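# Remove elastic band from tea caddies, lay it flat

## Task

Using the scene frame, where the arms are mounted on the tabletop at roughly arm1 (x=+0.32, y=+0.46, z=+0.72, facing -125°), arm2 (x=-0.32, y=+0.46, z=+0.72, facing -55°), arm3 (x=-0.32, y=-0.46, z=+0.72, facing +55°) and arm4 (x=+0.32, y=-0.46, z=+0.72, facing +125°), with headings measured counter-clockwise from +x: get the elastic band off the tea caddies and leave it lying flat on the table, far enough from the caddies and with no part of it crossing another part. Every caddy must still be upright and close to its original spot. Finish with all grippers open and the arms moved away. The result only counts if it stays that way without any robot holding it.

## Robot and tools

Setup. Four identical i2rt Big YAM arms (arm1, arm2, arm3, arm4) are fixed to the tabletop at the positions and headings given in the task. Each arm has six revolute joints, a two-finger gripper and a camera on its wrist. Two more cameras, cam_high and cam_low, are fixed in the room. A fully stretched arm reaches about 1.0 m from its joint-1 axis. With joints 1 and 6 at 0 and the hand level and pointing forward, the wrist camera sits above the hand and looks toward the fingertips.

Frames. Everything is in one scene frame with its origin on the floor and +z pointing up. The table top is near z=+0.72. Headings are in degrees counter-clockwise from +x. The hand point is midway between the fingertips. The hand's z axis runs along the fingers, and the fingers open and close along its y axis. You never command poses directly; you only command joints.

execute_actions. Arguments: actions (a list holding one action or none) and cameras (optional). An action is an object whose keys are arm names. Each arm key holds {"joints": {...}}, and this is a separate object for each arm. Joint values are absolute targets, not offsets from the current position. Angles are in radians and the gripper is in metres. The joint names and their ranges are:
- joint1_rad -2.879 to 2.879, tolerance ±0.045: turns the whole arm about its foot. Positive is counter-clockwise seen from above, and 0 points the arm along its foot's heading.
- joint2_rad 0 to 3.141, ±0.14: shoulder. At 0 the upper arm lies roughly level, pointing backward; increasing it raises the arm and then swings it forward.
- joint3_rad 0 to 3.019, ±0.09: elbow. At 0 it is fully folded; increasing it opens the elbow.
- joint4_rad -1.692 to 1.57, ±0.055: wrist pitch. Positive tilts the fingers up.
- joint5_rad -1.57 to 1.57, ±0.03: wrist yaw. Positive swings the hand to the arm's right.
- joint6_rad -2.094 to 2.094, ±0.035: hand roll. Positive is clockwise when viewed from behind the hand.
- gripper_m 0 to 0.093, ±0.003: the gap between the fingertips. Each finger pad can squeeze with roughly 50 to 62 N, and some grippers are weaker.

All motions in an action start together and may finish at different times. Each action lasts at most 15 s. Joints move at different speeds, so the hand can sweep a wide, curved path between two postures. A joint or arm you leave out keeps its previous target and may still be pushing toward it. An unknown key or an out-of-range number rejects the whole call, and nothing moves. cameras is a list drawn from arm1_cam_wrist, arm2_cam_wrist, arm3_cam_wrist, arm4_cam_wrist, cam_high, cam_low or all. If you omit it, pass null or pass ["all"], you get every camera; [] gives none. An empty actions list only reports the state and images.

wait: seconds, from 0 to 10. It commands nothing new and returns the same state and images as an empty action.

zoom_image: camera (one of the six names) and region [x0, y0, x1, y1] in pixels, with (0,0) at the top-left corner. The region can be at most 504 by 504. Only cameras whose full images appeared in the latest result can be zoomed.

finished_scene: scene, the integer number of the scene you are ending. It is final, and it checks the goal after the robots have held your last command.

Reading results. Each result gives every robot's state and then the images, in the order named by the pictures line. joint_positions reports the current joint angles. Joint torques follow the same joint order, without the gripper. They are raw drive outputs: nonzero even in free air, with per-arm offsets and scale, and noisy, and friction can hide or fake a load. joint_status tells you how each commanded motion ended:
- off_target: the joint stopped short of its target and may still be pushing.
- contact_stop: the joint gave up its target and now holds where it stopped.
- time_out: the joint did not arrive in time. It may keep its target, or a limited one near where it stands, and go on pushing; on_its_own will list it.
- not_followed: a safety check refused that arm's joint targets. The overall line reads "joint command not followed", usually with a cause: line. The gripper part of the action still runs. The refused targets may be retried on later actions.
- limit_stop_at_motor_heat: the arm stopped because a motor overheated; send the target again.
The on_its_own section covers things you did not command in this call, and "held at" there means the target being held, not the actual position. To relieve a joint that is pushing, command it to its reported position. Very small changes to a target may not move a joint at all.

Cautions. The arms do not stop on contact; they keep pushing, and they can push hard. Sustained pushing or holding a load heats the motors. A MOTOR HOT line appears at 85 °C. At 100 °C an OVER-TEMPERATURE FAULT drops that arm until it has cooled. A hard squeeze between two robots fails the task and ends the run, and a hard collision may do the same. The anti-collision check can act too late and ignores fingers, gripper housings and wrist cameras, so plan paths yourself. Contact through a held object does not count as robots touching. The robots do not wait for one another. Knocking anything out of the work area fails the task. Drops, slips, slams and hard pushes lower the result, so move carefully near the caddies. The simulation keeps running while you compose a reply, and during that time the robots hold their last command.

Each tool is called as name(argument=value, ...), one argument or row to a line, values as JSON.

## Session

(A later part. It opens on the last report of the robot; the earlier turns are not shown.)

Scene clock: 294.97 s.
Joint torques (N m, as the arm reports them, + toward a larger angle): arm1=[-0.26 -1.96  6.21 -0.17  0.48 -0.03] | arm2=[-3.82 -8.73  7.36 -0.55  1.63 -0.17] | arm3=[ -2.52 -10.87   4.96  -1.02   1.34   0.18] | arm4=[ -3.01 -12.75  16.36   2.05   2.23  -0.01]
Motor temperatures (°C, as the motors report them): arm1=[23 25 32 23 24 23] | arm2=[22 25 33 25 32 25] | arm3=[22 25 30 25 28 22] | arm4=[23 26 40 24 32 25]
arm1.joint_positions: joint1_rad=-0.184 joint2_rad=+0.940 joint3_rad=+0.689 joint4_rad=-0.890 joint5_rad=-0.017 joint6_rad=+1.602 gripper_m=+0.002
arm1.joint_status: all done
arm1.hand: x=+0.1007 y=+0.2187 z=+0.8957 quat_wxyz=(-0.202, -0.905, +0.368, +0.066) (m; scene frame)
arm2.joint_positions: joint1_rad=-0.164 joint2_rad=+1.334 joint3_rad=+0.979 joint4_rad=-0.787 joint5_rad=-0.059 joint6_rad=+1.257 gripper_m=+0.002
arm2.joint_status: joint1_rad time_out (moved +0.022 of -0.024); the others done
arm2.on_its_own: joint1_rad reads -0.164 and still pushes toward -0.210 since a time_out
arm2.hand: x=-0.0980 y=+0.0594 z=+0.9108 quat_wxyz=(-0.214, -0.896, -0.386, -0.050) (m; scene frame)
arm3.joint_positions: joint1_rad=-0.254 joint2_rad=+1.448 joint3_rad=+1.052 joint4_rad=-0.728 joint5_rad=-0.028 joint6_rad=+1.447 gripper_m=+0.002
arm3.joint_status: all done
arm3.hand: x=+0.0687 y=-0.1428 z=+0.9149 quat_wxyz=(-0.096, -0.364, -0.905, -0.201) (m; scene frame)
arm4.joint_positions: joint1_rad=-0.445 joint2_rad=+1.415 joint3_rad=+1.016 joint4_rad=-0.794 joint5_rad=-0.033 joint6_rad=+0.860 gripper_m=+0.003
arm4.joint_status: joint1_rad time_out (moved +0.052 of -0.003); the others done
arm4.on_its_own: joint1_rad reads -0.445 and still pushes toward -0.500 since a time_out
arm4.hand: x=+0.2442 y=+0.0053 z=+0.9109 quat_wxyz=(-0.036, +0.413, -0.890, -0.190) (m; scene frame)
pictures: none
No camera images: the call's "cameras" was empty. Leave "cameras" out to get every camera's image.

execute_actions(
  actions=[
    {"arm1":{"joints":{"joint1_rad":-0.10,"joint2_rad":1.15,"joint3_rad":0.94,"joint4_rad":-1.06,"joint6_rad":1.70}},"arm2":{"joints":{"joint1_rad":-0.15,"joint2_rad":1.325,"joint3_rad":1.04,"joint4_rad":-1.0,"joint6_rad":1.31}},"arm3":{"joints":{"joint1_rad":-0.04,"joint2_rad":1.42,"joint3_rad":1.05,"joint4_rad":-0.96,"joint6_rad":1.68}},"arm4":{"joints":{"joint1_rad":-0.25,"joint2_rad":1.42,"joint3_rad":1.08,"joint4_rad":-0.93,"joint6_rad":1.13}}},
  ],
  cameras=["cam_high"],
)

execute_actions(
  actions=[
    {"arm1":{"joints":{"joint1_rad":-0.17,"joint2_rad":1.33,"joint3_rad":1.12,"joint4_rad":-1.05,"joint6_rad":1.63}},"arm2":{"joints":{"joint1_rad":-0.30,"joint2_rad":1.23,"joint3_rad":0.95,"joint4_rad":-1.02,"joint6_rad":1.16}},"arm3":{"joints":{"joint1_rad":0.22,"joint2_rad":1.32,"joint3_rad":0.96,"joint4_rad":-0.96,"joint6_rad":1.9}},"arm4":{"joints":{"joint1_rad":-0.04,"joint2_rad":1.50,"joint3_rad":1.17,"joint4_rad":-0.93,"joint6_rad":1.34}}},
  ],
  cameras=["cam_high"],
)

execute_actions(
  actions=[
    {"arm1":{"joints":{"joint1_rad":-0.235,"joint2_rad":1.51,"joint3_rad":1.29,"joint4_rad":-1.04,"joint6_rad":1.56}},"arm2":{"joints":{"joint1_rad":-0.45,"joint2_rad":1.142,"joint3_rad":0.874,"joint4_rad":-1.03,"joint6_rad":1.01}},"arm3":{"joints":{"joint1_rad":0.45,"joint2_rad":1.215,"joint3_rad":0.87,"joint4_rad":-0.96,"joint6_rad":2.05}},"arm4":{"joints":{"joint1_rad":0.17,"joint2_rad":1.578,"joint3_rad":1.26,"joint4_rad":-0.95,"joint6_rad":1.55}}},
  ],
  cameras=["cam_high","cam_low"],
)

Scene clock: 312.90 s.
Joint torques (N m, as the arm reports them, + toward a larger angle): arm1=[ 1.9  -5.78 10.35  0.06  0.07  0.16] | arm2=[-2.73 -9.66  8.97 -0.19  0.46  0.15] | arm3=[  1.18 -12.21   8.14  -0.99   0.06   0.43] | arm4=[ -1.29 -12.4   14.4    0.51   1.28   0.18]
Motor temperatures (°C, as the motors report them): arm1=[23 25 33 23 24 23] | arm2=[22 25 34 25 32 25] | arm3=[22 25 30 25 28 22] | arm4=[23 26 41 24 31 25]
arm1.joint_positions: joint1_rad=-0.113 joint2_rad=+1.152 joint3_rad=+0.907 joint4_rad=-1.034 joint5_rad=-0.008 joint6_rad=+1.685 gripper_m=+0.002
arm1.joint_status: all done
arm1.hand: x=+0.0890 y=+0.1693 z=+0.9136 quat_wxyz=(-0.140, -0.914, +0.379, +0.036) (m; scene frame)
arm2.joint_positions: joint1_rad=-0.120 joint2_rad=+1.334 joint3_rad=+1.014 joint4_rad=-0.976 joint5_rad=-0.024 joint6_rad=+1.294 gripper_m=+0.002
arm2.joint_status: all done
arm2.hand: x=-0.1015 y=+0.0933 z=+0.9098 quat_wxyz=(-0.139, -0.910, -0.390, -0.032) (m; scene frame)
arm3.joint_positions: joint1_rad=-0.043 joint2_rad=+1.441 joint3_rad=+1.060 joint4_rad=-0.917 joint5_rad=+0.006 joint6_rad=+1.658 gripper_m=+0.002
arm3.joint_status: all done
arm3.hand: x=-0.0276 y=-0.1037 z=+0.9053 quat_wxyz=(-0.042, -0.373, -0.918, -0.129) (m; scene frame)
arm4.joint_positions: joint1_rad=-0.219 joint2_rad=+1.415 joint3_rad=+1.025 joint4_rad=-0.923 joint5_rad=-0.013 joint6_rad=+1.119 gripper_m=+0.003
arm4.joint_status: all done
arm4.hand: x=+0.1545 y=-0.0471 z=+0.9048 quat_wxyz=(+0.002, +0.400, -0.907, -0.134) (m; scene frame)
pictures: cam_high
Images, in order (width x height): cam_high 672x504.

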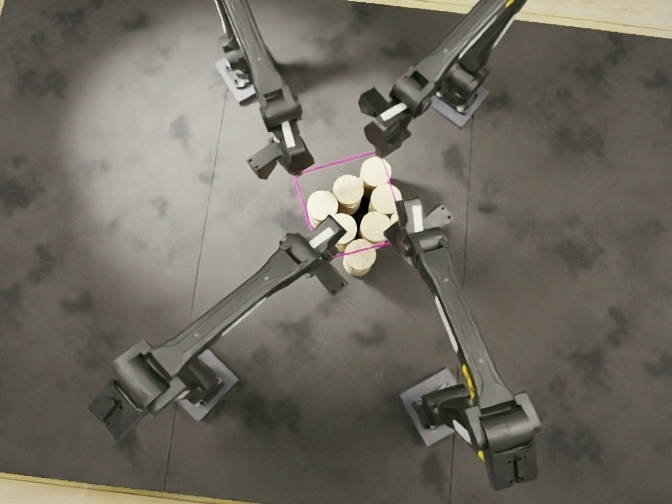

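Scene clock: 314.10 s.
Joint torques (N m, as the arm reports them, + toward a larger angle): arm1=[ 0.85 -8.17 10.36  0.4   0.02 -0.09] | arm2=[-1.74 -7.08  7.1   0.12  0.45 -0.29] | arm3=[ 1.97 -9.23  7.76 -0.32 -0.34  0.34] | arm4=[ -1.33 -14.84  13.44   0.68   1.11   0.16]
Motor temperatures (°C, as the motors report them): arm1=[23 25 33 23 24 23] | arm2=[22 25 34 25 32 25] | arm3=[22 25 30 25 28 22] | arm4=[23 26 40 24 30 25]
arm1.joint_positions: joint1_rad=-0.168 joint2_rad=+1.330 joint3_rad=+1.088 joint4_rad=-1.034 joint5_rad=-0.007 joint6_rad=+1.640 gripper_m=+0.002
arm1.joint_status: all done
arm1.hand: x=+0.0275 y=+0.1313 z=+0.9249 quat_wxyz=(-0.139, -0.912, +0.384, +0.044) (m; scene frame)
arm2.joint_positions: joint1_rad=-0.290 joint2_rad=+1.229 joint3_rad=+0.951 joint4_rad=-1.003 joint5_rad=-0.024 joint6_rad=+1.177 gripper_m=+0.002
arm2.joint_status: all done
arm2.hand: x=-0.1781 y=+0.0912 z=+0.9208 quat_wxyz=(-0.149, -0.919, -0.366, -0.013) (m; scene frame)
arm3.joint_positions: joint1_rad=+0.207 joint2_rad=+1.326 joint3_rad=+0.977 joint4_rad=-0.937 joint5_rad=+0.017 joint6_rad=+1.879 gripper_m=+0.002
arm3.joint_status: all done
arm3.hand: x=-0.1388 y=-0.0767 z=+0.9171 quat_wxyz=(-0.017, -0.360, -0.922, -0.141) (m; scene frame)
arm4.joint_positions: joint1_rad=-0.008 joint2_rad=+1.505 joint3_rad=+1.126 joint4_rad=-0.927 joint5_rad=-0.009 joint6_rad=+1.331 gripper_m=+0.003
arm4.joint_status: all done
arm4.hand: x=+0.0511 y=-0.0596 z=+0.9072 quat_wxyz=(+0.027, +0.399, -0.906, -0.134) (m; scene frame)
pictures: cam_high
Images, in order (width x height): cam_high 672x504.

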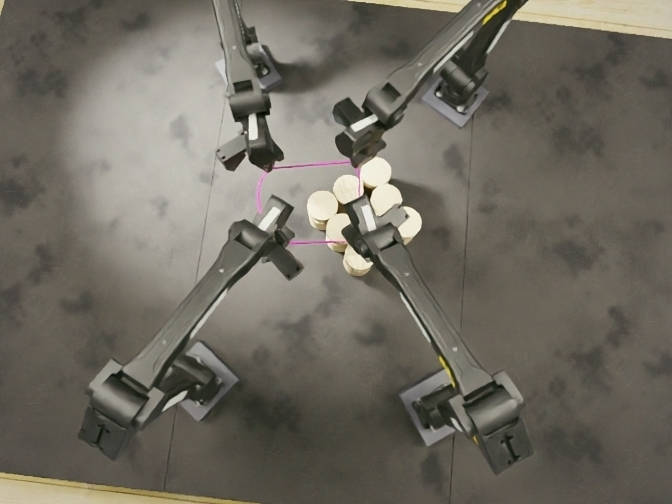

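Scene clock: 315.30 s.
Joint torques (N m, as the arm reports them, + toward a larger angle): arm1=[  1.   -10.89  10.58   0.68   0.02  -0.11] | arm2=[-1.36 -6.5   7.27  0.09  0.32 -0.28] | arm3=[ 2.05 -8.09  8.13  0.02 -0.41  0.38] | arm4=[ -1.06 -16.48  12.97   0.18   0.81   0.16]
Motor temperatures (°C, as the motors report them): arm1=[23 25 34 23 24 23] | arm2=[22 25 33 25 31 25] | arm3=[22 25 30 25 28 22] | arm4=[23 26 40 24 30 25]
arm1.joint_positions: joint1_rad=-0.236 joint2_rad=+1.512 joint3_rad=+1.253 joint4_rad=-1.034 joint5_rad=-0.007 joint6_rad=+1.571 gripper_m=+0.002
arm1.joint_status: all done
arm1.hand: x=-0.0401 y=+0.1069 z=+0.9156 quat_wxyz=(-0.128, -0.913, +0.384, +0.050) (m; scene frame)
arm2.joint_positions: joint1_rad=-0.442 joint2_rad=+1.145 joint3_rad=+0.873 joint4_rad=-1.013 joint5_rad=-0.020 joint6_rad=+1.027 gripper_m=+0.002
arm2.joint_status: all done
arm2.hand: x=-0.2432 y=+0.1048 z=+0.9156 quat_wxyz=(-0.146, -0.920, -0.364, +0.011) (m; scene frame)
arm3.joint_positions: joint1_rad=+0.436 joint2_rad=+1.222 joint3_rad=+0.880 joint4_rad=-0.947 joint5_rad=+0.018 joint6_rad=+2.031 gripper_m=+0.002
arm3.joint_status: all done
arm3.hand: x=-0.2382 y=-0.0842 z=+0.9149 quat_wxyz=(+0.009, -0.324, -0.935, -0.141) (m; scene frame)
arm4.joint_positions: joint1_rad=+0.197 joint2_rad=+1.583 joint3_rad=+1.222 joint4_rad=-0.936 joint5_rad=-0.003 joint6_rad=+1.541 gripper_m=+0.003
arm4.joint_status: all done
arm4.hand: x=-0.0488 y=-0.0979 z=+0.9099 quat_wxyz=(+0.052, +0.397, -0.907, -0.131) (m; scene frame)
pictures: cam_high, cam_low
Images, in order (width x height): cam_high 672x504, cam_low 672x504.

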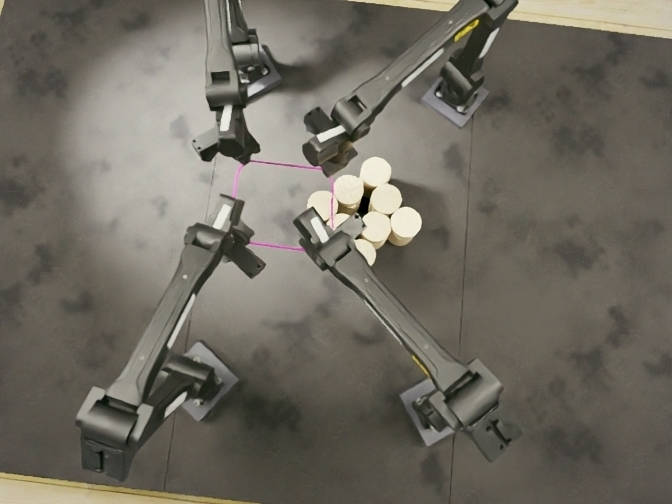

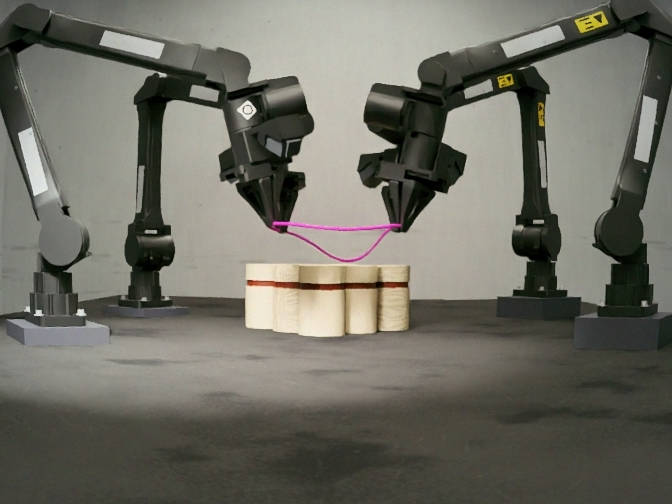

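execute_actions(
  actions=[
    {"arm1":{"joints":{"joint1_rad":-0.36,"joint2_rad":1.66,"joint3_rad":1.47,"joint4_rad":-1.07,"joint6_rad":1.45}},"arm2":{"joints":{"joint1_rad":-0.66,"joint2_rad":1.17,"joint3_rad":0.87,"joint4_rad":-1.0,"joint6_rad":0.8}},"arm3":{"joints":{"joint1_rad":0.66,"joint2_rad":1.22,"joint3_rad":0.85,"joint4_rad":-0.94}},"arm4":{"joints":{"joint1_rad":0.28,"joint2_rad":1.73,"joint3_rad":1.46,"joint4_rad":-0.99,"joint6_rad":1.65}}},
  ],
  cameras=[],
)

execute_actions(
  actions=[
    {"arm1":{"joints":{"joint1_rad":-0.455,"joint2_rad":1.829,"joint3_rad":1.655,"joint4_rad":-1.09,"joint6_rad":1.35}},"arm2":{"joints":{"joint1_rad":-0.87,"joint2_rad":1.246,"joint3_rad":0.869,"joint4_rad":-0.96,"joint6_rad":0.58}},"arm3":{"joints":{"joint1_rad":0.865,"joint2_rad":1.268,"joint3_rad":0.828,"joint4_rad":-0.90}},"arm4":{"joints":{"joint1_rad":0.385,"joint2_rad":1.894,"joint3_rad":1.65,"joint4_rad":-1.02,"joint6_rad":1.76}}},
  ],
  cameras=["cam_high"],
)

execute_actions(
  actions=[
    {"arm1":{"joints":{"joint2_rad":1.975,"joint3_rad":1.413,"joint4_rad":-0.705}},"arm2":{"joints":{"joint2_rad":1.485,"joint3_rad":0.671,"joint4_rad":-0.50}},"arm3":{"joints":{"joint2_rad":1.53,"joint3_rad":0.648,"joint4_rad":-0.43}},"arm4":{"joints":{"joint2_rad":2.06,"joint3_rad":1.446,"joint4_rad":-0.65}}},
  ],
  cameras=["cam_high","cam_low"],
)

Scene clock: 332.27 s.
Joint torques (N m, as the arm reports them, + toward a larger angle): arm1=[  1.33 -12.49  11.39   0.42   0.1   -0.12] | arm2=[-1.13 -5.36  7.24  1.13  0.1  -0.2 ] | arm3=[ 1.93 -7.59  8.24  0.59 -0.35  0.34] | arm4=[ -0.72 -20.14  13.4   -0.05   0.62   0.16]
Motor temperatures (°C, as the motors report them): arm1=[23 26 37 23 24 23] | arm2=[22 24 34 25 29 26] | arm3=[22 25 31 25 27 22] | arm4=[23 26 39 24 28 25]
arm1.joint_positions: joint1_rad=-0.366 joint2_rad=+1.656 joint3_rad=+1.423 joint4_rad=-1.056 joint5_rad=-0.008 joint6_rad=+1.462 gripper_m=+0.002
arm1.joint_status: all done
arm1.hand: x=-0.1289 y=+0.1218 z=+0.9148 quat_wxyz=(-0.123, -0.909, +0.393, +0.065) (m; scene frame)
arm2.joint_positions: joint1_rad=-0.658 joint2_rad=+1.162 joint3_rad=+0.870 joint4_rad=-1.013 joint5_rad=-0.013 joint6_rad=+0.816 gripper_m=+0.002
arm2.joint_status: all done
arm2.hand: x=-0.3225 y=+0.0968 z=+0.9079 quat_wxyz=(-0.130, -0.922, -0.362, +0.040) (m; scene frame)
arm3.joint_positions: joint1_rad=+0.649 joint2_rad=+1.222 joint3_rad=+0.860 joint4_rad=-0.946 joint5_rad=+0.017 joint6_rad=+2.032 gripper_m=+0.002
arm3.joint_status: all done
arm3.hand: x=-0.3197 y=-0.0828 z=+0.9063 quat_wxyz=(+0.023, -0.224, -0.966, -0.130) (m; scene frame)
arm4.joint_positions: joint1_rad=+0.299 joint2_rad=+1.742 joint3_rad=+1.418 joint4_rad=-0.971 joint5_rad=+0.001 joint6_rad=+1.641 gripper_m=+0.003
arm4.joint_status: all done
arm4.hand: x=-0.1336 y=-0.0966 z=+0.9072 quat_wxyz=(+0.063, +0.397, -0.907, -0.127) (m; scene frame)
pictures: none
No camera images: the call's "cameras" was empty. Leave "cameras" out to get every camera's image.

Scene clock: 333.47 s.
Joint torques (N m, as the arm reports them, + toward a larger angle): arm1=[  1.4  -15.16  11.33   0.48   0.15  -0.1 ] | arm2=[-1.01 -7.04  6.91  1.19  0.06 -0.28] | arm3=[ 1.51 -6.27  8.13  0.82 -0.23  0.33] | arm4=[ -0.4  -23.1   13.6    0.02   0.46   0.19]
Motor temperatures (°C, as the motors report them): arm1=[23 26 37 23 24 23] | arm2=[22 24 34 25 29 26] | arm3=[22 25 31 25 27 22] | arm4=[23 26 39 24 28 25]
arm1.joint_positions: joint1_rad=-0.460 joint2_rad=+1.826 joint3_rad=+1.609 joint4_rad=-1.078 joint5_rad=-0.009 joint6_rad=+1.362 gripper_m=+0.002
arm1.joint_status: all done
arm1.hand: x=-0.2106 y=+0.1330 z=+0.8975 quat_wxyz=(-0.114, -0.911, +0.390, +0.075) (m; scene frame)
arm2.joint_positions: joint1_rad=-0.870 joint2_rad=+1.248 joint3_rad=+0.866 joint4_rad=-0.976 joint5_rad=-0.013 joint6_rad=+0.596 gripper_m=+0.002
arm2.joint_status: all done
arm2.hand: x=-0.4004 y=+0.0967 z=+0.8776 quat_wxyz=(-0.095, -0.924, -0.367, +0.051) (m; scene frame)
arm3.joint_positions: joint1_rad=+0.858 joint2_rad=+1.251 joint3_rad=+0.835 joint4_rad=-0.913 joint5_rad=+0.013 joint6_rad=+2.034 gripper_m=+0.002
arm3.joint_status: all done
arm3.hand: x=-0.3983 y=-0.0928 z=+0.8880 quat_wxyz=(+0.034, -0.123, -0.985, -0.116) (m; scene frame)
arm4.joint_positions: joint1_rad=+0.403 joint2_rad=+1.907 joint3_rad=+1.606 joint4_rad=-1.003 joint5_rad=+0.005 joint6_rad=+1.749 gripper_m=+0.003
arm4.joint_status: all done
arm4.hand: x=-0.2174 y=-0.1133 z=+0.8890 quat_wxyz=(+0.072, +0.395, -0.908, -0.117) (m; scene frame)
pictures: cam_high
Images, in order (width x height): cam_high 672x504.

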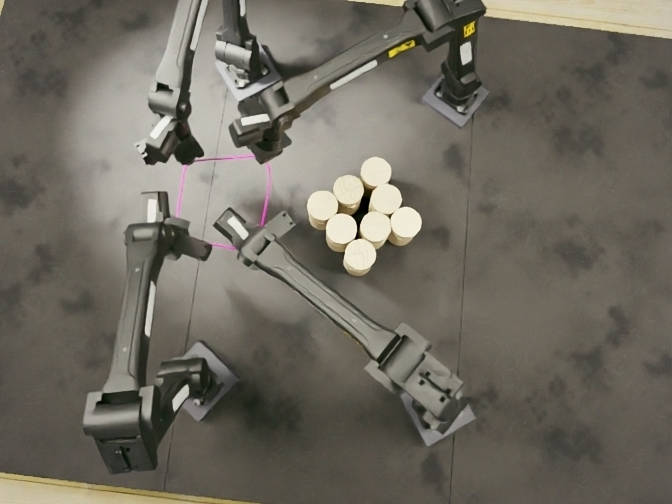

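Scene clock: 334.67 s.
Joint torques (N m, as the arm reports them, + toward a larger angle): arm1=[  1.32 -14.74   6.92   1.44   0.19  -0.1 ] | arm2=[-0.56 -9.21  4.96  1.21  0.16 -0.21] | arm3=[ 1.46 -8.65  5.77  0.88 -0.27  0.28] | arm4=[ -0.31 -23.11   8.21   0.89   0.43   0.15]
Motor temperatures (°C, as the motors report them): arm1=[23 26 37 23 24 23] | arm2=[22 24 33 25 29 26] | arm3=[22 25 31 25 26 22] | arm4=[23 26 39 24 28 25]
arm1.joint_positions: joint1_rad=-0.460 joint2_rad=+1.960 joint3_rad=+1.416 joint4_rad=-0.719 joint5_rad=-0.010 joint6_rad=+1.361 gripper_m=+0.002
arm1.joint_status: all done
arm1.hand: x=-0.2158 y=+0.1295 z=+0.7597 quat_wxyz=(-0.127, -0.909, +0.389, +0.083) (m; scene frame)
arm2.joint_positions: joint1_rad=-0.870 joint2_rad=+1.492 joint3_rad=+0.673 joint4_rad=-0.519 joint5_rad=-0.016 joint6_rad=+0.593 gripper_m=+0.002
arm2.joint_status: all done
arm2.hand: x=-0.3998 y=+0.0913 z=+0.7443 quat_wxyz=(-0.104, -0.922, -0.368, +0.056) (m; scene frame)
arm3.joint_positions: joint1_rad=+0.858 joint2_rad=+1.524 joint3_rad=+0.653 joint4_rad=-0.445 joint5_rad=+0.014 joint6_rad=+2.038 gripper_m=+0.002
arm3.joint_status: all done
arm3.hand: x=-0.3992 y=-0.0883 z=+0.7512 quat_wxyz=(+0.036, -0.125, -0.984, -0.122) (m; scene frame)
arm4.joint_positions: joint1_rad=+0.402 joint2_rad=+2.059 joint3_rad=+1.447 joint4_rad=-0.651 joint5_rad=+0.005 joint6_rad=+1.751 gripper_m=+0.002
arm4.joint_status: all done
arm4.hand: x=-0.2227 y=-0.1086 z=+0.7527 quat_wxyz=(+0.083, +0.393, -0.906, -0.134) (m; scene frame)
pictures: cam_high, cam_low
Images, in order (width x height): cam_high 672x504, cam_low 672x504.

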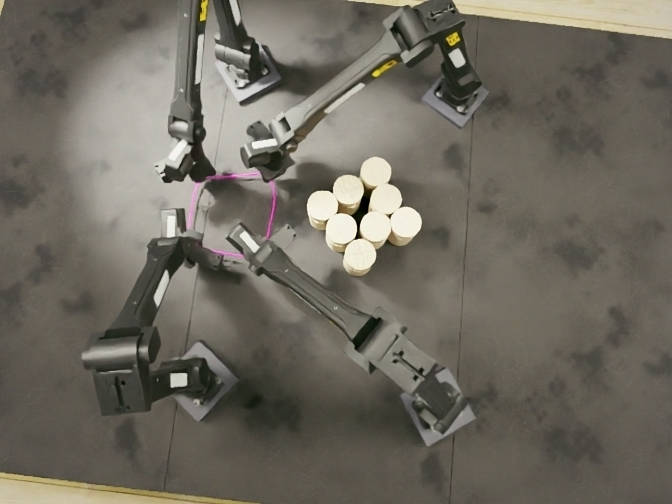

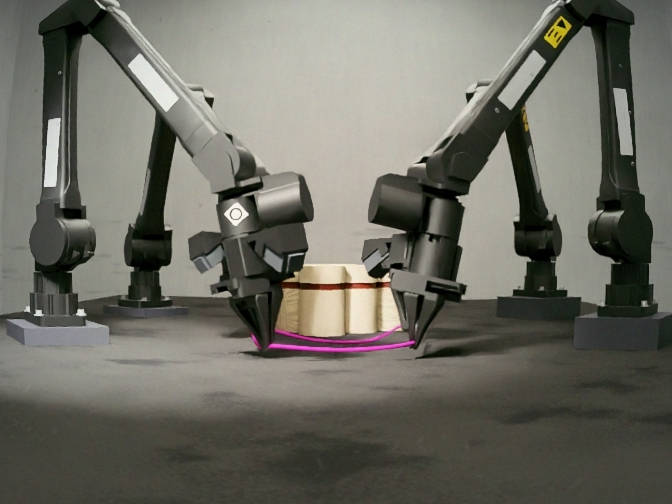

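execute_actions(
  actions=[
    {"arm1":{"joints":{"joint2_rad":2.01}},"arm2":{"joints":{"joint2_rad":1.51}},"arm3":{"joints":{"joint2_rad":1.57}},"arm4":{"joints":{"joint2_rad":2.085}}},
  ],
  cameras=[],
)

execute_actions(
  actions=[
    {"arm1":{"joints":{"gripper_m":0.025}},"arm2":{"joints":{"gripper_m":0.025}},"arm3":{"joints":{"gripper_m":0.025}},"arm4":{"joints":{"gripper_m":0.025}}},
  ],
  cameras=[],
)

execute_actions(
  actions=[
    {"arm1":{"joints":{"joint2_rad":1.8}},"arm2":{"joints":{"joint2_rad":1.3}},"arm3":{"joints":{"joint2_rad":1.35}},"arm4":{"joints":{"joint2_rad":1.88}}},
  ],
  cameras=["cam_high","cam_low"],
)

Scene clock: 341.87 s.
Joint torques (N m, as the arm reports them, + toward a larger angle): arm1=[  1.31 -14.83   6.79   1.26   0.2   -0.1 ] | arm2=[-0.85 -7.45  4.87  1.22  0.15 -0.19] | arm3=[ 1.47 -7.69  5.45  0.84 -0.26  0.29] | arm4=[ -0.31 -22.28   8.07   0.83   0.43   0.15]
Motor temperatures (°C, as the motors report them): arm1=[23 27 36 23 24 23] | arm2=[22 25 33 25 28 26] | arm3=[22 25 30 25 26 22] | arm4=[23 26 37 24 27 25]
arm1.joint_positions: joint1_rad=-0.460 joint2_rad=+1.992 joint3_rad=+1.416 joint4_rad=-0.717 joint5_rad=-0.010 joint6_rad=+1.361 gripper_m=+0.002
arm1.joint_status: all done
arm1.hand: x=-0.2129 y=+0.1313 z=+0.7404 quat_wxyz=(-0.115, -0.911, +0.390, +0.075) (m; scene frame)
arm2.joint_positions: joint1_rad=-0.870 joint2_rad=+1.497 joint3_rad=+0.673 joint4_rad=-0.519 joint5_rad=-0.016 joint6_rad=+0.593 gripper_m=+0.002
arm2.joint_status: all done
arm2.hand: x=-0.3996 y=+0.0921 z=+0.7423 quat_wxyz=(-0.102, -0.923, -0.368, +0.054) (m; scene frame)
arm3.joint_positions: joint1_rad=+0.858 joint2_rad=+1.550 joint3_rad=+0.653 joint4_rad=-0.444 joint5_rad=+0.014 joint6_rad=+2.038 gripper_m=+0.002
arm3.joint_status: all done
arm3.hand: x=-0.3984 y=-0.0920 z=+0.7420 quat_wxyz=(+0.032, -0.125, -0.985, -0.111) (m; scene frame)
arm4.joint_positions: joint1_rad=+0.402 joint2_rad=+2.075 joint3_rad=+1.447 joint4_rad=-0.651 joint5_rad=+0.005 joint6_rad=+1.751 gripper_m=+0.002
arm4.joint_status: all done
arm4.hand: x=-0.2207 y=-0.1098 z=+0.7429 quat_wxyz=(+0.079, +0.393, -0.907, -0.127) (m; scene frame)
pictures: none
No camera images: the call's "cameras" was empty. Leave "cameras" out to get every camera's image.

Scene clock: 342.50 s.
Joint torques (N m, as the arm reports them, + toward a larger angle): arm1=[  1.43 -14.68   6.78   1.08   0.21  -0.1 ] | arm2=[-0.93 -7.76  4.94  1.3   0.13 -0.18] | arm3=[ 1.45 -7.72  5.53  0.79  0.02  0.29] | arm4=[  0.31 -22.3    7.9    0.83   0.27   0.15]
Motor temperatures (°C, as the motors report them): arm1=[23 27 35 23 24 23] | arm2=[22 25 33 25 28 26] | arm3=[22 25 30 25 26 22] | arm4=[23 26 37 24 27 25]
arm1.joint_positions: joint1_rad=-0.460 joint2_rad=+1.990 joint3_rad=+1.416 joint4_rad=-0.711 joint5_rad=-0.010 joint6_rad=+1.361 gripper_m=+0.025
arm1.joint_status: all done
arm1.hand: x=-0.2144 y=+0.1303 z=+0.7424 quat_wxyz=(-0.119, -0.910, +0.389, +0.077) (m; scene frame)
arm2.joint_positions: joint1_rad=-0.870 joint2_rad=+1.497 joint3_rad=+0.673 joint4_rad=-0.519 joint5_rad=-0.015 joint6_rad=+0.593 gripper_m=+0.025
arm2.joint_status: all done
arm2.hand: x=-0.3998 y=+0.0921 z=+0.7423 quat_wxyz=(-0.102, -0.923, -0.368, +0.055) (m; scene frame)
arm3.joint_positions: joint1_rad=+0.858 joint2_rad=+1.550 joint3_rad=+0.653 joint4_rad=-0.442 joint5_rad=+0.007 joint6_rad=+2.038 gripper_m=+0.025
arm3.joint_status: all done
arm3.hand: x=-0.3998 y=-0.0918 z=+0.7421 quat_wxyz=(+0.036, -0.124, -0.985, -0.110) (m; scene frame)
arm4.joint_positions: joint1_rad=+0.394 joint2_rad=+2.075 joint3_rad=+1.447 joint4_rad=-0.651 joint5_rad=+0.009 joint6_rad=+1.751 gripper_m=+0.025
arm4.joint_status: all done
arm4.hand: x=-0.2174 y=-0.1049 z=+0.7427 quat_wxyz=(+0.077, +0.389, -0.909, -0.128) (m; scene frame)
pictures: none
No camera images: the call's "cameras" was empty. Leave "cameras" out to get every camera's image.

Scene clock: 343.83 s.
Joint torques (N m, as the arm reports them, + toward a larger angle): arm1=[  1.32 -13.66   8.28   1.34   0.19  -0.13] | arm2=[-1.03 -6.1   6.82  1.48  0.11 -0.21] | arm3=[ 1.5  -7.48  7.64  0.99  0.02  0.27] | arm4=[  0.3  -21.37  10.27   1.16   0.26   0.14]
Motor temperatures (°C, as the motors report them): arm1=[23 27 35 23 24 23] | arm2=[22 25 33 25 28 26] | arm3=[22 25 30 25 26 22] | arm4=[23 27 37 24 27 25]
arm1.joint_positions: joint1_rad=-0.460 joint2_rad=+1.787 joint3_rad=+1.409 joint4_rad=-0.711 joint5_rad=-0.010 joint6_rad=+1.361 gripper_m=+0.025
arm1.joint_status: all done
arm1.hand: x=-0.2234 y=+0.1248 z=+0.8634 quat_wxyz=(-0.197, -0.893, +0.382, +0.133) (m; scene frame)
arm2.joint_positions: joint1_rad=-0.870 joint2_rad=+1.291 joint3_rad=+0.665 joint4_rad=-0.516 joint5_rad=-0.015 joint6_rad=+0.593 gripper_m=+0.025
arm2.joint_status: all done
arm2.hand: x=-0.4043 y=+0.0749 z=+0.8153 quat_wxyz=(-0.184, -0.907, -0.362, +0.111) (m; scene frame)
arm3.joint_positions: joint1_rad=+0.858 joint2_rad=+1.344 joint3_rad=+0.648 joint4_rad=-0.440 joint5_rad=+0.007 joint6_rad=+2.038 gripper_m=+0.025
arm3.joint_status: all done
arm3.hand: x=-0.4047 y=-0.0694 z=+0.8163 quat_wxyz=(+0.070, -0.122, -0.969, -0.205) (m; scene frame)
arm4.joint_positions: joint1_rad=+0.394 joint2_rad=+1.879 joint3_rad=+1.436 joint4_rad=-0.651 joint5_rad=+0.009 joint6_rad=+1.751 gripper_m=+0.025
arm4.joint_status: all done
arm4.hand: x=-0.2297 y=-0.0975 z=+0.8625 quat_wxyz=(+0.127, +0.382, -0.892, -0.204) (m; scene frame)
pictures: cam_high, cam_low
Images, in order (width x height): cam_high 672x504, cam_low 672x504.

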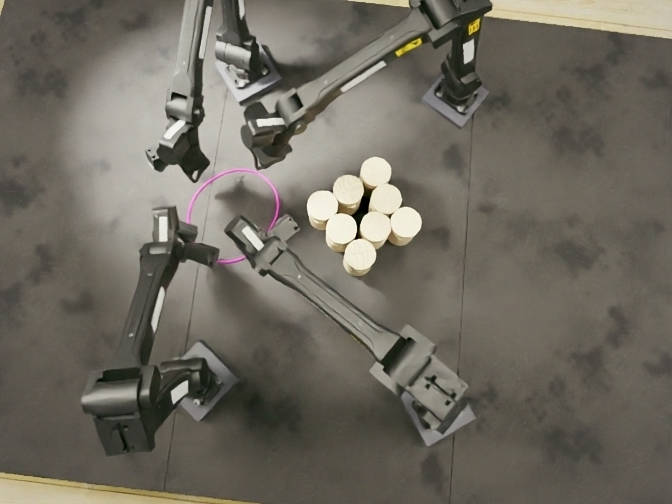

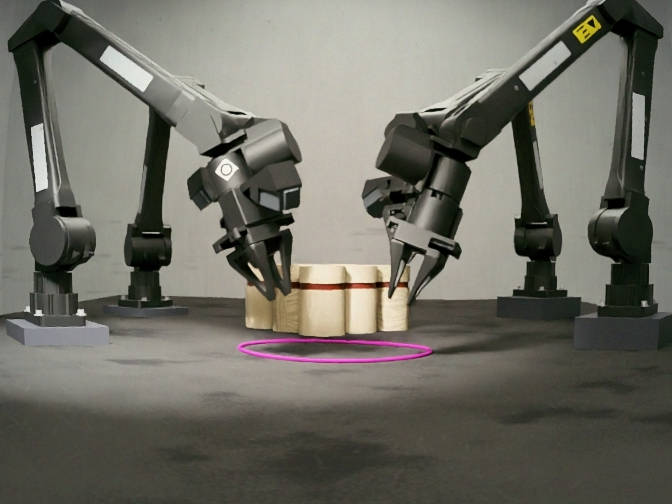

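execute_actions(
  actions=[
    {"arm1":{"joints":{"joint1_rad":0.5,"joint2_rad":0.8,"joint3_rad":0.8,"joint4_rad":-1.3}},"arm2":{"joints":{"joint2_rad":1.0,"joint3_rad":0.8,"joint4_rad":-1.1,"joint6_rad":0,"gripper_m":0}},"arm3":{"joints":{"joint1_rad":1.3,"joint2_rad":0.8,"joint4_rad":-1.2}},"arm4":{"joints":{"joint2_rad":0.8,"joint3_rad":0.8,"joint4_rad":-1.3}}},
  ],
  cameras=[],
)

execute_actions(
  actions=[
    {"arm2":{"joints":{"joint1_rad":0.08,"joint2_rad":1.74,"joint3_rad":1.53,"joint4_rad":-1.14}},"arm4":{"joints":{"joint1_rad":-0.5}}},
  ],
  cameras=["cam_high","arm2_cam_wrist"],
)

Scene clock: 361.40 s.
Joint torques (N m, as the arm reports them, + toward a larger angle): arm1=[ 1.69 -0.57  7.61  0.53  0.31 -0.1 ] | arm2=[-0.81 -3.1   9.03  0.23  0.07 -0.17] | arm3=[ 1.67 -2.71  9.38  0.02  0.12  0.29] | arm4=[ 0.36 -2.37  9.54  0.54  0.26  0.15]
Motor temperatures (°C, as the motors report them): arm1=[23 27 35 23 24 23] | arm2=[22 24 33 25 28 26] | arm3=[22 25 31 25 26 22] | arm4=[23 27 36 24 26 25]
arm1.joint_positions: joint1_rad=+0.490 joint2_rad=+0.793 joint3_rad=+0.810 joint4_rad=-1.288 joint5_rad=-0.013 joint6_rad=+1.360 gripper_m=+0.025
arm1.joint_status: all done
arm1.hand: x=+0.3032 y=+0.2014 z=+0.9576 quat_wxyz=(-0.148, -0.986, -0.070, +0.014) (m; scene frame)
arm2.joint_positions: joint1_rad=-0.870 joint2_rad=+0.991 joint3_rad=+0.778 joint4_rad=-1.085 joint5_rad=-0.015 joint6_rad=+0.016 gripper_m=+0.001
arm2.joint_status: all done
arm2.hand: x=-0.3870 y=+0.1573 z=+0.9156 quat_wxyz=(-0.096, -0.777, -0.614, +0.098) (m; scene frame)
arm3.joint_positions: joint1_rad=+1.290 joint2_rad=+0.803 joint3_rad=+0.648 joint4_rad=-1.191 joint5_rad=+0.004 joint6_rad=+2.038 gripper_m=+0.025
arm3.joint_status: all done
arm3.hand: x=-0.4641 y=-0.2683 z=+0.9209 quat_wxyz=(+0.058, +0.090, -0.990, -0.097) (m; scene frame)
arm4.joint_positions: joint1_rad=+0.394 joint2_rad=+0.796 joint3_rad=+0.804 joint4_rad=-1.294 joint5_rad=+0.009 joint6_rad=+1.751 gripper_m=+0.025
arm4.joint_status: all done
arm4.hand: x=+0.1076 y=-0.3197 z=+0.9862 quat_wxyz=(+0.075, +0.389, -0.909, -0.126) (m; scene frame)
pictures: none
No camera images: the call's "cameras" was empty. Leave "cameras" out to get every camera's image.

Scene clock: 362.97 s.
Joint torques (N m, as the arm reports them, + toward a larger angle): arm1=[ 1.74 -0.45  7.64  0.55  0.31 -0.1 ] | arm2=[ -1.87 -17.26  10.54   0.36  -0.03  -0.2 ] | arm3=[ 1.68 -2.58  9.45  0.03  0.11  0.29] | arm4=[ 0.52 -2.29  9.55  0.55  0.16  0.16]
Motor temperatures (°C, as the motors report them): arm1=[23 27 35 23 24 23] | arm2=[22 24 34 25 28 26] | arm3=[22 25 31 25 26 22] | arm4=[23 27 36 24 26 25]
arm1.joint_positions: joint1_rad=+0.490 joint2_rad=+0.793 joint3_rad=+0.810 joint4_rad=-1.288 joint5_rad=-0.013 joint6_rad=+1.360 gripper_m=+0.025
arm1.joint_status: not commanded
arm1.hand: x=+0.3032 y=+0.2014 z=+0.9576 quat_wxyz=(-0.148, -0.986, -0.070, +0.014) (m; scene frame)
arm2.joint_positions: joint1_rad=+0.094 joint2_rad=+1.746 joint3_rad=+1.483 joint4_rad=-1.133 joint5_rad=-0.012 joint6_rad=+0.013 gripper_m=+0.001
arm2.joint_status: all done
arm2.hand: x=+0.0636 y=+0.0454 z=+0.9036 quat_wxyz=(-0.087, -0.405, -0.909, +0.030) (m; scene frame)
arm3.joint_positions: joint1_rad=+1.290 joint2_rad=+0.803 joint3_rad=+0.648 joint4_rad=-1.191 joint5_rad=+0.004 joint6_rad=+2.038 gripper_m=+0.025
arm3.joint_status: not commanded
arm3.hand: x=-0.4641 y=-0.2683 z=+0.9209 quat_wxyz=(+0.058, +0.090, -0.990, -0.097) (m; scene frame)
arm4.joint_positions: joint1_rad=-0.494 joint2_rad=+0.796 joint3_rad=+0.804 joint4_rad=-1.294 joint5_rad=+0.011 joint6_rad=+1.751 gripper_m=+0.025
arm4.joint_status: all done
arm4.hand: x=+0.2969 y=-0.2067 z=+0.9865 quat_wxyz=(+0.017, -0.039, -0.988, -0.146) (m; scene frame)
pictures: arm2_cam_wrist, cam_high
Images, in order (width x height): arm2_cam_wrist 672x504, cam_high 672x504.

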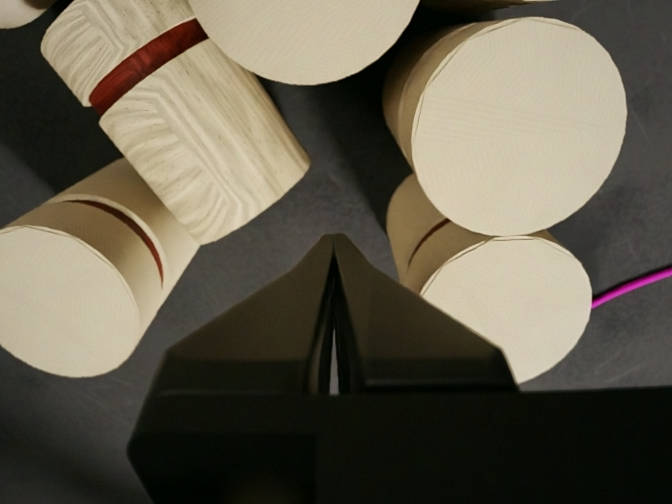

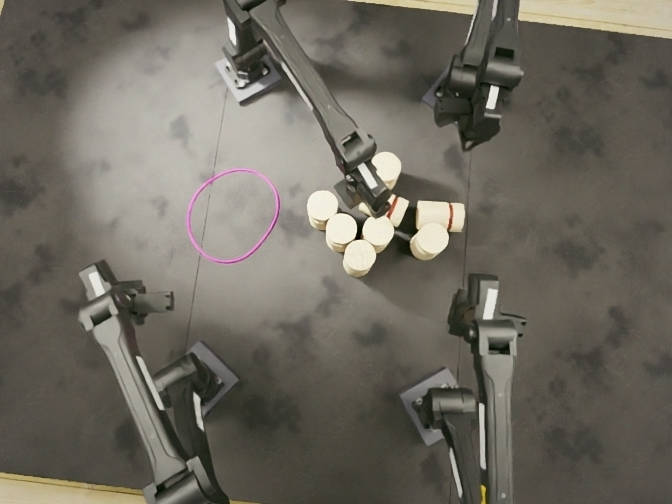

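execute_actions(
  actions=[
    {"arm2":{"joints":{"joint2_rad":0.9,"joint3_rad":1.0}},"arm1":{"joints":{"joint2_rad":0.6,"joint6_rad":0,"gripper_m":0.093}},"arm4":{"joints":{"joint2_rad":0.6,"joint6_rad":0,"gripper_m":0.093}}},
  ],
  cameras=["cam_high","cam_low"],
)

zoom_image(
  camera="cam_high",
  region=[290,130,490,290],
)

Scene clock: 373.63 s.
Joint torques (N m, as the arm reports them, + toward a larger angle): arm1=[ 1.75  1.45  8.15  0.89  0.21 -0.09] | arm2=[-1.74 -2.13  7.96  0.85 -0.02 -0.21] | arm3=[ 1.73 -2.72  9.46  0.04  0.11  0.29] | arm4=[ 0.49  0.16 10.18  0.99  0.05 -0.04]
Motor temperatures (°C, as the motors report them): arm1=[23 26 35 23 24 23] | arm2=[22 25 35 25 27 26] | arm3=[22 25 31 25 26 22] | arm4=[23 26 36 24 26 25]
arm1.joint_positions: joint1_rad=+0.490 joint2_rad=+0.597 joint3_rad=+0.805 joint4_rad=-1.288 joint5_rad=-0.013 joint6_rad=+0.012 gripper_m=+0.093
arm1.joint_status: all done
arm1.hand: x=+0.3047 y=+0.2239 z=+0.9997 quat_wxyz=(-0.172, -0.713, -0.658, +0.172) (m; scene frame)
arm2.joint_positions: joint1_rad=+0.094 joint2_rad=+0.894 joint3_rad=+0.999 joint4_rad=-1.134 joint5_rad=-0.012 joint6_rad=+0.013 gripper_m=+0.001
arm2.joint_status: all done
arm2.hand: x=-0.0882 y=+0.2094 z=+1.0492 quat_wxyz=(-0.253, -0.391, -0.879, +0.101) (m; scene frame)
arm3.joint_positions: joint1_rad=+1.290 joint2_rad=+0.803 joint3_rad=+0.648 joint4_rad=-1.191 joint5_rad=+0.004 joint6_rad=+2.038 gripper_m=+0.025
arm3.joint_status: not commanded
arm3.hand: x=-0.4641 y=-0.2683 z=+0.9209 quat_wxyz=(+0.058, +0.090, -0.990, -0.097) (m; scene frame)
arm4.joint_positions: joint1_rad=-0.494 joint2_rad=+0.596 joint3_rad=+0.799 joint4_rad=-1.294 joint5_rad=+0.011 joint6_rad=+0.014 gripper_m=+0.093
arm4.joint_status: all done
arm4.hand: x=+0.2994 y=-0.2292 z=+1.0288 quat_wxyz=(-0.164, +0.715, -0.656, -0.179) (m; scene frame)
pictures: cam_high, cam_low
Images, in order (width x height): cam_high 672x504, cam_low 672x504.

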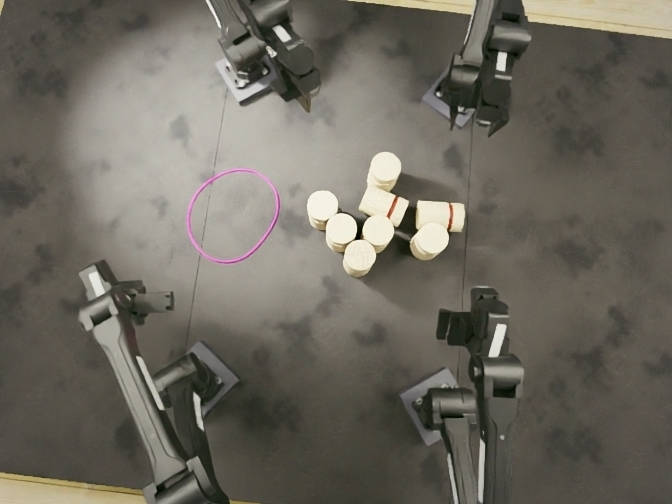

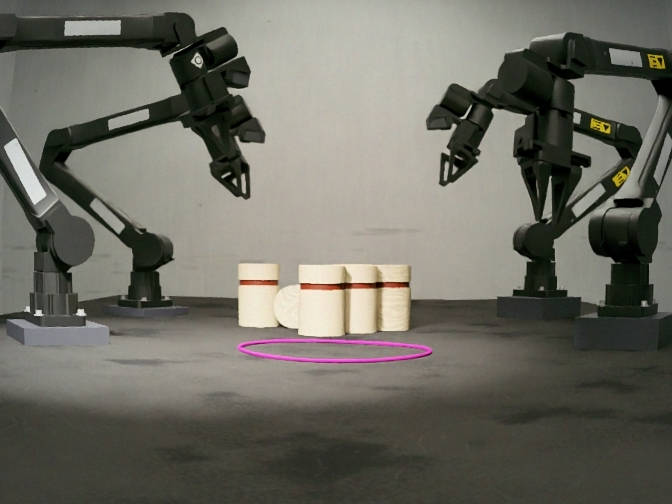

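Region (290, 130, 490, 290) of cam_high's 672x504 image, scaled by 2.520, with more detail than that image has; it fills the top 403 rows of this view, and the rest is white.

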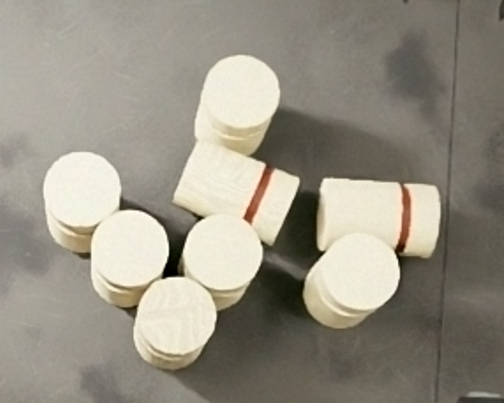

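execute_actions(
  actions=[
    {"arm1":{"joints":{"joint1_rad":0.53,"joint2_rad":1.2,"joint3_rad":1.08,"joint4_rad":-1.115,"joint6_rad":-1.66}},"arm4":{"joints":{"joint1_rad":-0.145,"joint2_rad":1.4,"joint3_rad":1.325,"joint4_rad":-1.13,"joint6_rad":1.34}},"arm2":{"joints":{"gripper_m":0.093}}},
  ],
  cameras=[],
)

execute_actions(
  actions=[
    {"arm1":{"joints":{"joint2_rad":1.41}},"arm4":{"joints":{"joint2_rad":1.64}}},
  ],
  cameras=["cam_high","arm1_cam_wrist","arm4_cam_wrist"],
)

Scene clock: 427.17 s.
Joint torques (N m, as the arm reports them, + toward a larger angle): arm1=[ 1.95 -6.31  9.83  1.11  0.1  -0.08] | arm2=[-1.78 -1.99  7.89  0.8  -0.02 -0.18] | arm3=[ 1.66 -2.64  9.45  0.02  0.12  0.29] | arm4=[  1.23 -13.81  14.54   1.03   0.14   0.19]
Motor temperatures (°C, as the motors report them): arm1=[23 25 36 23 24 23] | arm2=[22 24 35 25 26 26] | arm3=[22 24 32 25 25 22] | arm4=[23 25 37 24 25 25]
arm1.joint_positions: joint1_rad=+0.518 joint2_rad=+1.202 joint3_rad=+1.058 joint4_rad=-1.121 joint5_rad=-0.013 joint6_rad=-1.647 gripper_m=+0.093
arm1.joint_status: all done
arm1.hand: x=+0.3042 y=+0.0596 z=+0.9570 quat_wxyz=(+0.002, +0.017, -0.988, +0.152) (m; scene frame)
arm2.joint_positions: joint1_rad=+0.094 joint2_rad=+0.894 joint3_rad=+0.999 joint4_rad=-1.134 joint5_rad=-0.012 joint6_rad=+0.013 gripper_m=+0.093
arm2.joint_status: all done
arm2.hand: x=-0.0882 y=+0.2094 z=+1.0492 quat_wxyz=(-0.253, -0.391, -0.879, +0.101) (m; scene frame)
arm3.joint_positions: joint1_rad=+1.290 joint2_rad=+0.803 joint3_rad=+0.648 joint4_rad=-1.191 joint5_rad=+0.004 joint6_rad=+2.038 gripper_m=+0.025
arm3.joint_status: not commanded
arm3.hand: x=-0.4641 y=-0.2683 z=+0.9209 quat_wxyz=(+0.058, +0.090, -0.990, -0.097) (m; scene frame)
arm4.joint_positions: joint1_rad=-0.148 joint2_rad=+1.409 joint3_rad=+1.277 joint4_rad=-1.134 joint5_rad=+0.011 joint6_rad=+1.327 gripper_m=+0.093
arm4.joint_status: all done
arm4.hand: x=+0.1150 y=-0.0284 z=+1.0034 quat_wxyz=(+0.010, +0.334, -0.929, -0.157) (m; scene frame)
pictures: none
No camera images: the call's "cameras" was empty. Leave "cameras" out to get every camera's image.

Scene clock: 428.43 s.
Joint torques (N m, as the arm reports them, + toward a larger angle): arm1=[ 1.93 -8.31  9.06  0.74  0.09 -0.08] | arm2=[-2.   -2.13  7.95  0.94 -0.02 -0.19] | arm3=[ 1.71 -2.63  9.46  0.03  0.12  0.29] | arm4=[  1.28 -17.13  12.41   0.65   0.14   0.21]
Motor temperatures (°C, as the motors report them): arm1=[23 25 36 23 24 23] | arm2=[22 24 35 25 26 26] | arm3=[22 24 32 25 25 22] | arm4=[23 25 37 24 25 25]
arm1.joint_positions: joint1_rad=+0.518 joint2_rad=+1.411 joint3_rad=+1.058 joint4_rad=-1.121 joint5_rad=-0.013 joint6_rad=-1.648 gripper_m=+0.093
arm1.joint_status: all done
arm1.hand: x=+0.3039 y=+0.0496 z=+0.8763 quat_wxyz=(-0.004, +0.017, -0.999, +0.048) (m; scene frame)
arm2.joint_positions: joint1_rad=+0.094 joint2_rad=+0.894 joint3_rad=+0.999 joint4_rad=-1.134 joint5_rad=-0.012 joint6_rad=+0.013 gripper_m=+0.093
arm2.joint_status: not commanded
arm2.hand: x=-0.0882 y=+0.2094 z=+1.0492 quat_wxyz=(-0.253, -0.391, -0.879, +0.101) (m; scene frame)
arm3.joint_positions: joint1_rad=+1.290 joint2_rad=+0.803 joint3_rad=+0.648 joint4_rad=-1.191 joint5_rad=+0.004 joint6_rad=+2.038 gripper_m=+0.025
arm3.joint_status: not commanded
arm3.hand: x=-0.4641 y=-0.2683 z=+0.9209 quat_wxyz=(+0.058, +0.090, -0.990, -0.097) (m; scene frame)
arm4.joint_positions: joint1_rad=-0.148 joint2_rad=+1.649 joint3_rad=+1.288 joint4_rad=-1.134 joint5_rad=+0.011 joint6_rad=+1.327 gripper_m=+0.093
arm4.joint_status: all done
arm4.hand: x=+0.1081 y=-0.0140 z=+0.8958 quat_wxyz=(-0.001, +0.339, -0.940, -0.043) (m; scene frame)
pictures: arm1_cam_wrist, arm4_cam_wrist, cam_high
Images, in order (width x height): arm1_cam_wrist 672x504, arm4_cam_wrist 672x504, cam_high 672x504.

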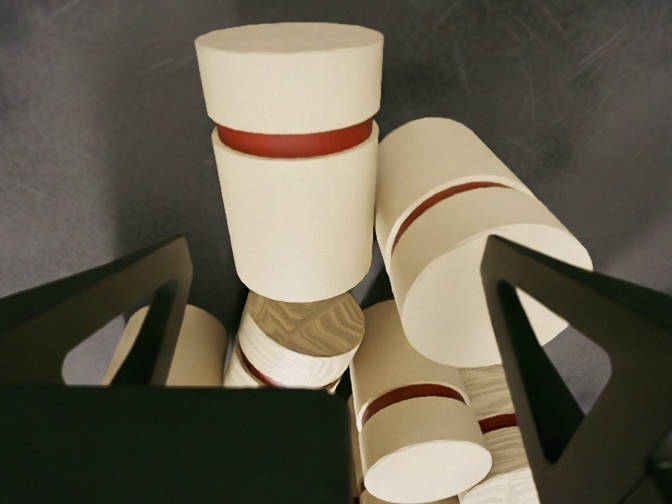

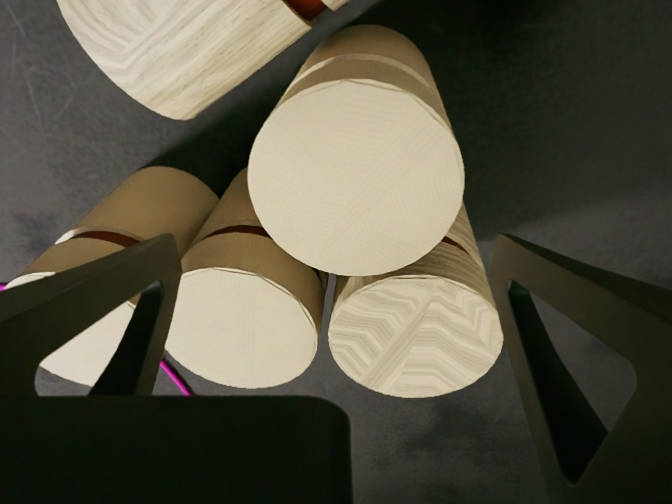

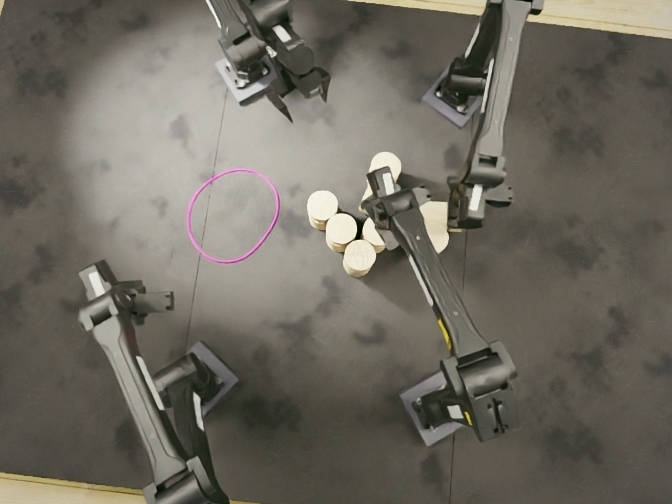

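execute_actions(
  actions=[
    {"arm1":{"joints":{"joint2_rad":1.50,"joint3_rad":0.955,"joint4_rad":-0.95}},"arm4":{"joints":{"joint1_rad":-0.165,"joint2_rad":1.76,"joint3_rad":1.165,"joint4_rad":-0.89}}},
  ],
  cameras=["arm1_cam_wrist","arm4_cam_wrist"],
)

Scene clock: 437.30 s.
Joint torques (N m, as the arm reports them, + toward a larger angle): arm1=[ 1.9  -9.1   6.91  0.94  0.11 -0.07] | arm2=[-2.04 -1.75  7.83  0.88 -0.04 -0.19] | arm3=[ 1.71 -2.72  9.45  0.06  0.11  0.29] | arm4=[ 0.35 -9.34  5.75  3.3   0.02  0.18]
Motor temperatures (°C, as the motors report them): arm1=[23 26 36 23 24 23] | arm2=[22 24 35 25 26 26] | arm3=[22 24 32 25 25 22] | arm4=[23 25 37 24 25 25]
arm1.joint_positions: joint1_rad=+0.518 joint2_rad=+1.504 joint3_rad=+0.953 joint4_rad=-0.964 joint5_rad=-0.013 joint6_rad=-1.650 gripper_m=+0.093
arm1.joint_status: all done
arm1.hand: x=+0.3047 y=+0.0569 z=+0.8055 quat_wxyz=(-0.006, +0.019, -0.999, +0.028) (m; scene frame)
arm2.joint_positions: joint1_rad=+0.094 joint2_rad=+0.894 joint3_rad=+0.999 joint4_rad=-1.134 joint5_rad=-0.012 joint6_rad=+0.013 gripper_m=+0.093
arm2.joint_status: not commanded
arm2.hand: x=-0.0882 y=+0.2094 z=+1.0492 quat_wxyz=(-0.253, -0.391, -0.879, +0.101) (m; scene frame)
arm3.joint_positions: joint1_rad=+1.290 joint2_rad=+0.803 joint3_rad=+0.648 joint4_rad=-1.191 joint5_rad=+0.004 joint6_rad=+2.038 gripper_m=+0.025
arm3.joint_status: not commanded
arm3.hand: x=-0.4641 y=-0.2683 z=+0.9209 quat_wxyz=(+0.058, +0.090, -0.990, -0.097) (m; scene frame)
arm4.joint_positions: joint1_rad=-0.156 joint2_rad=+1.675 joint3_rad=+1.196 joint4_rad=-0.954 joint5_rad=+0.014 joint6_rad=+1.329 gripper_m=+0.093
arm4.joint_status: joint4_rad time_out (moved +0.180 of +0.244); the others done
arm4.on_its_own: joint4_rad reads -0.954 and still pushes toward -0.890 since a time_out
arm4.hand: x=+0.1092 y=-0.0059 z=+0.8536 quat_wxyz=(+0.000, +0.333, -0.940, -0.074) (m; scene frame)
pictures: arm1_cam_wrist, arm4_cam_wrist
Images, in order (width x height): arm1_cam_wrist 672x504, arm4_cam_wrist 672x504.

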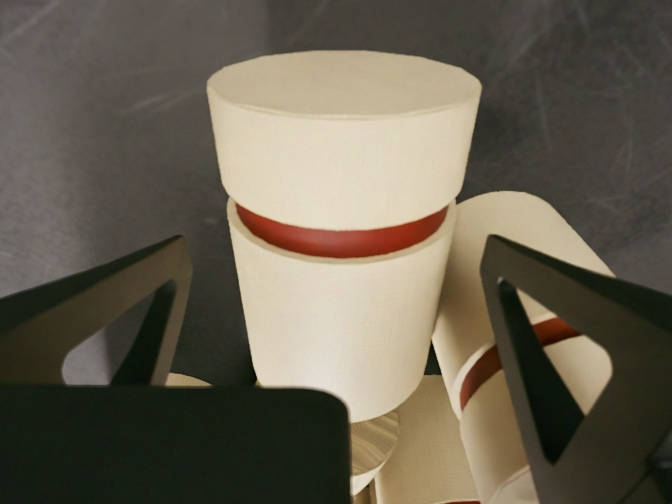

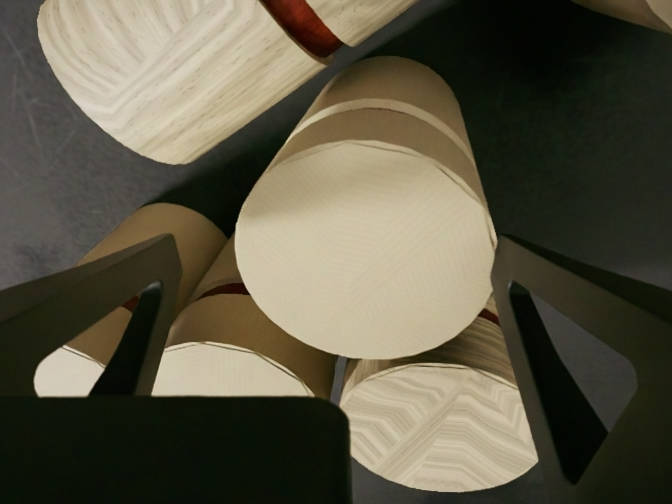

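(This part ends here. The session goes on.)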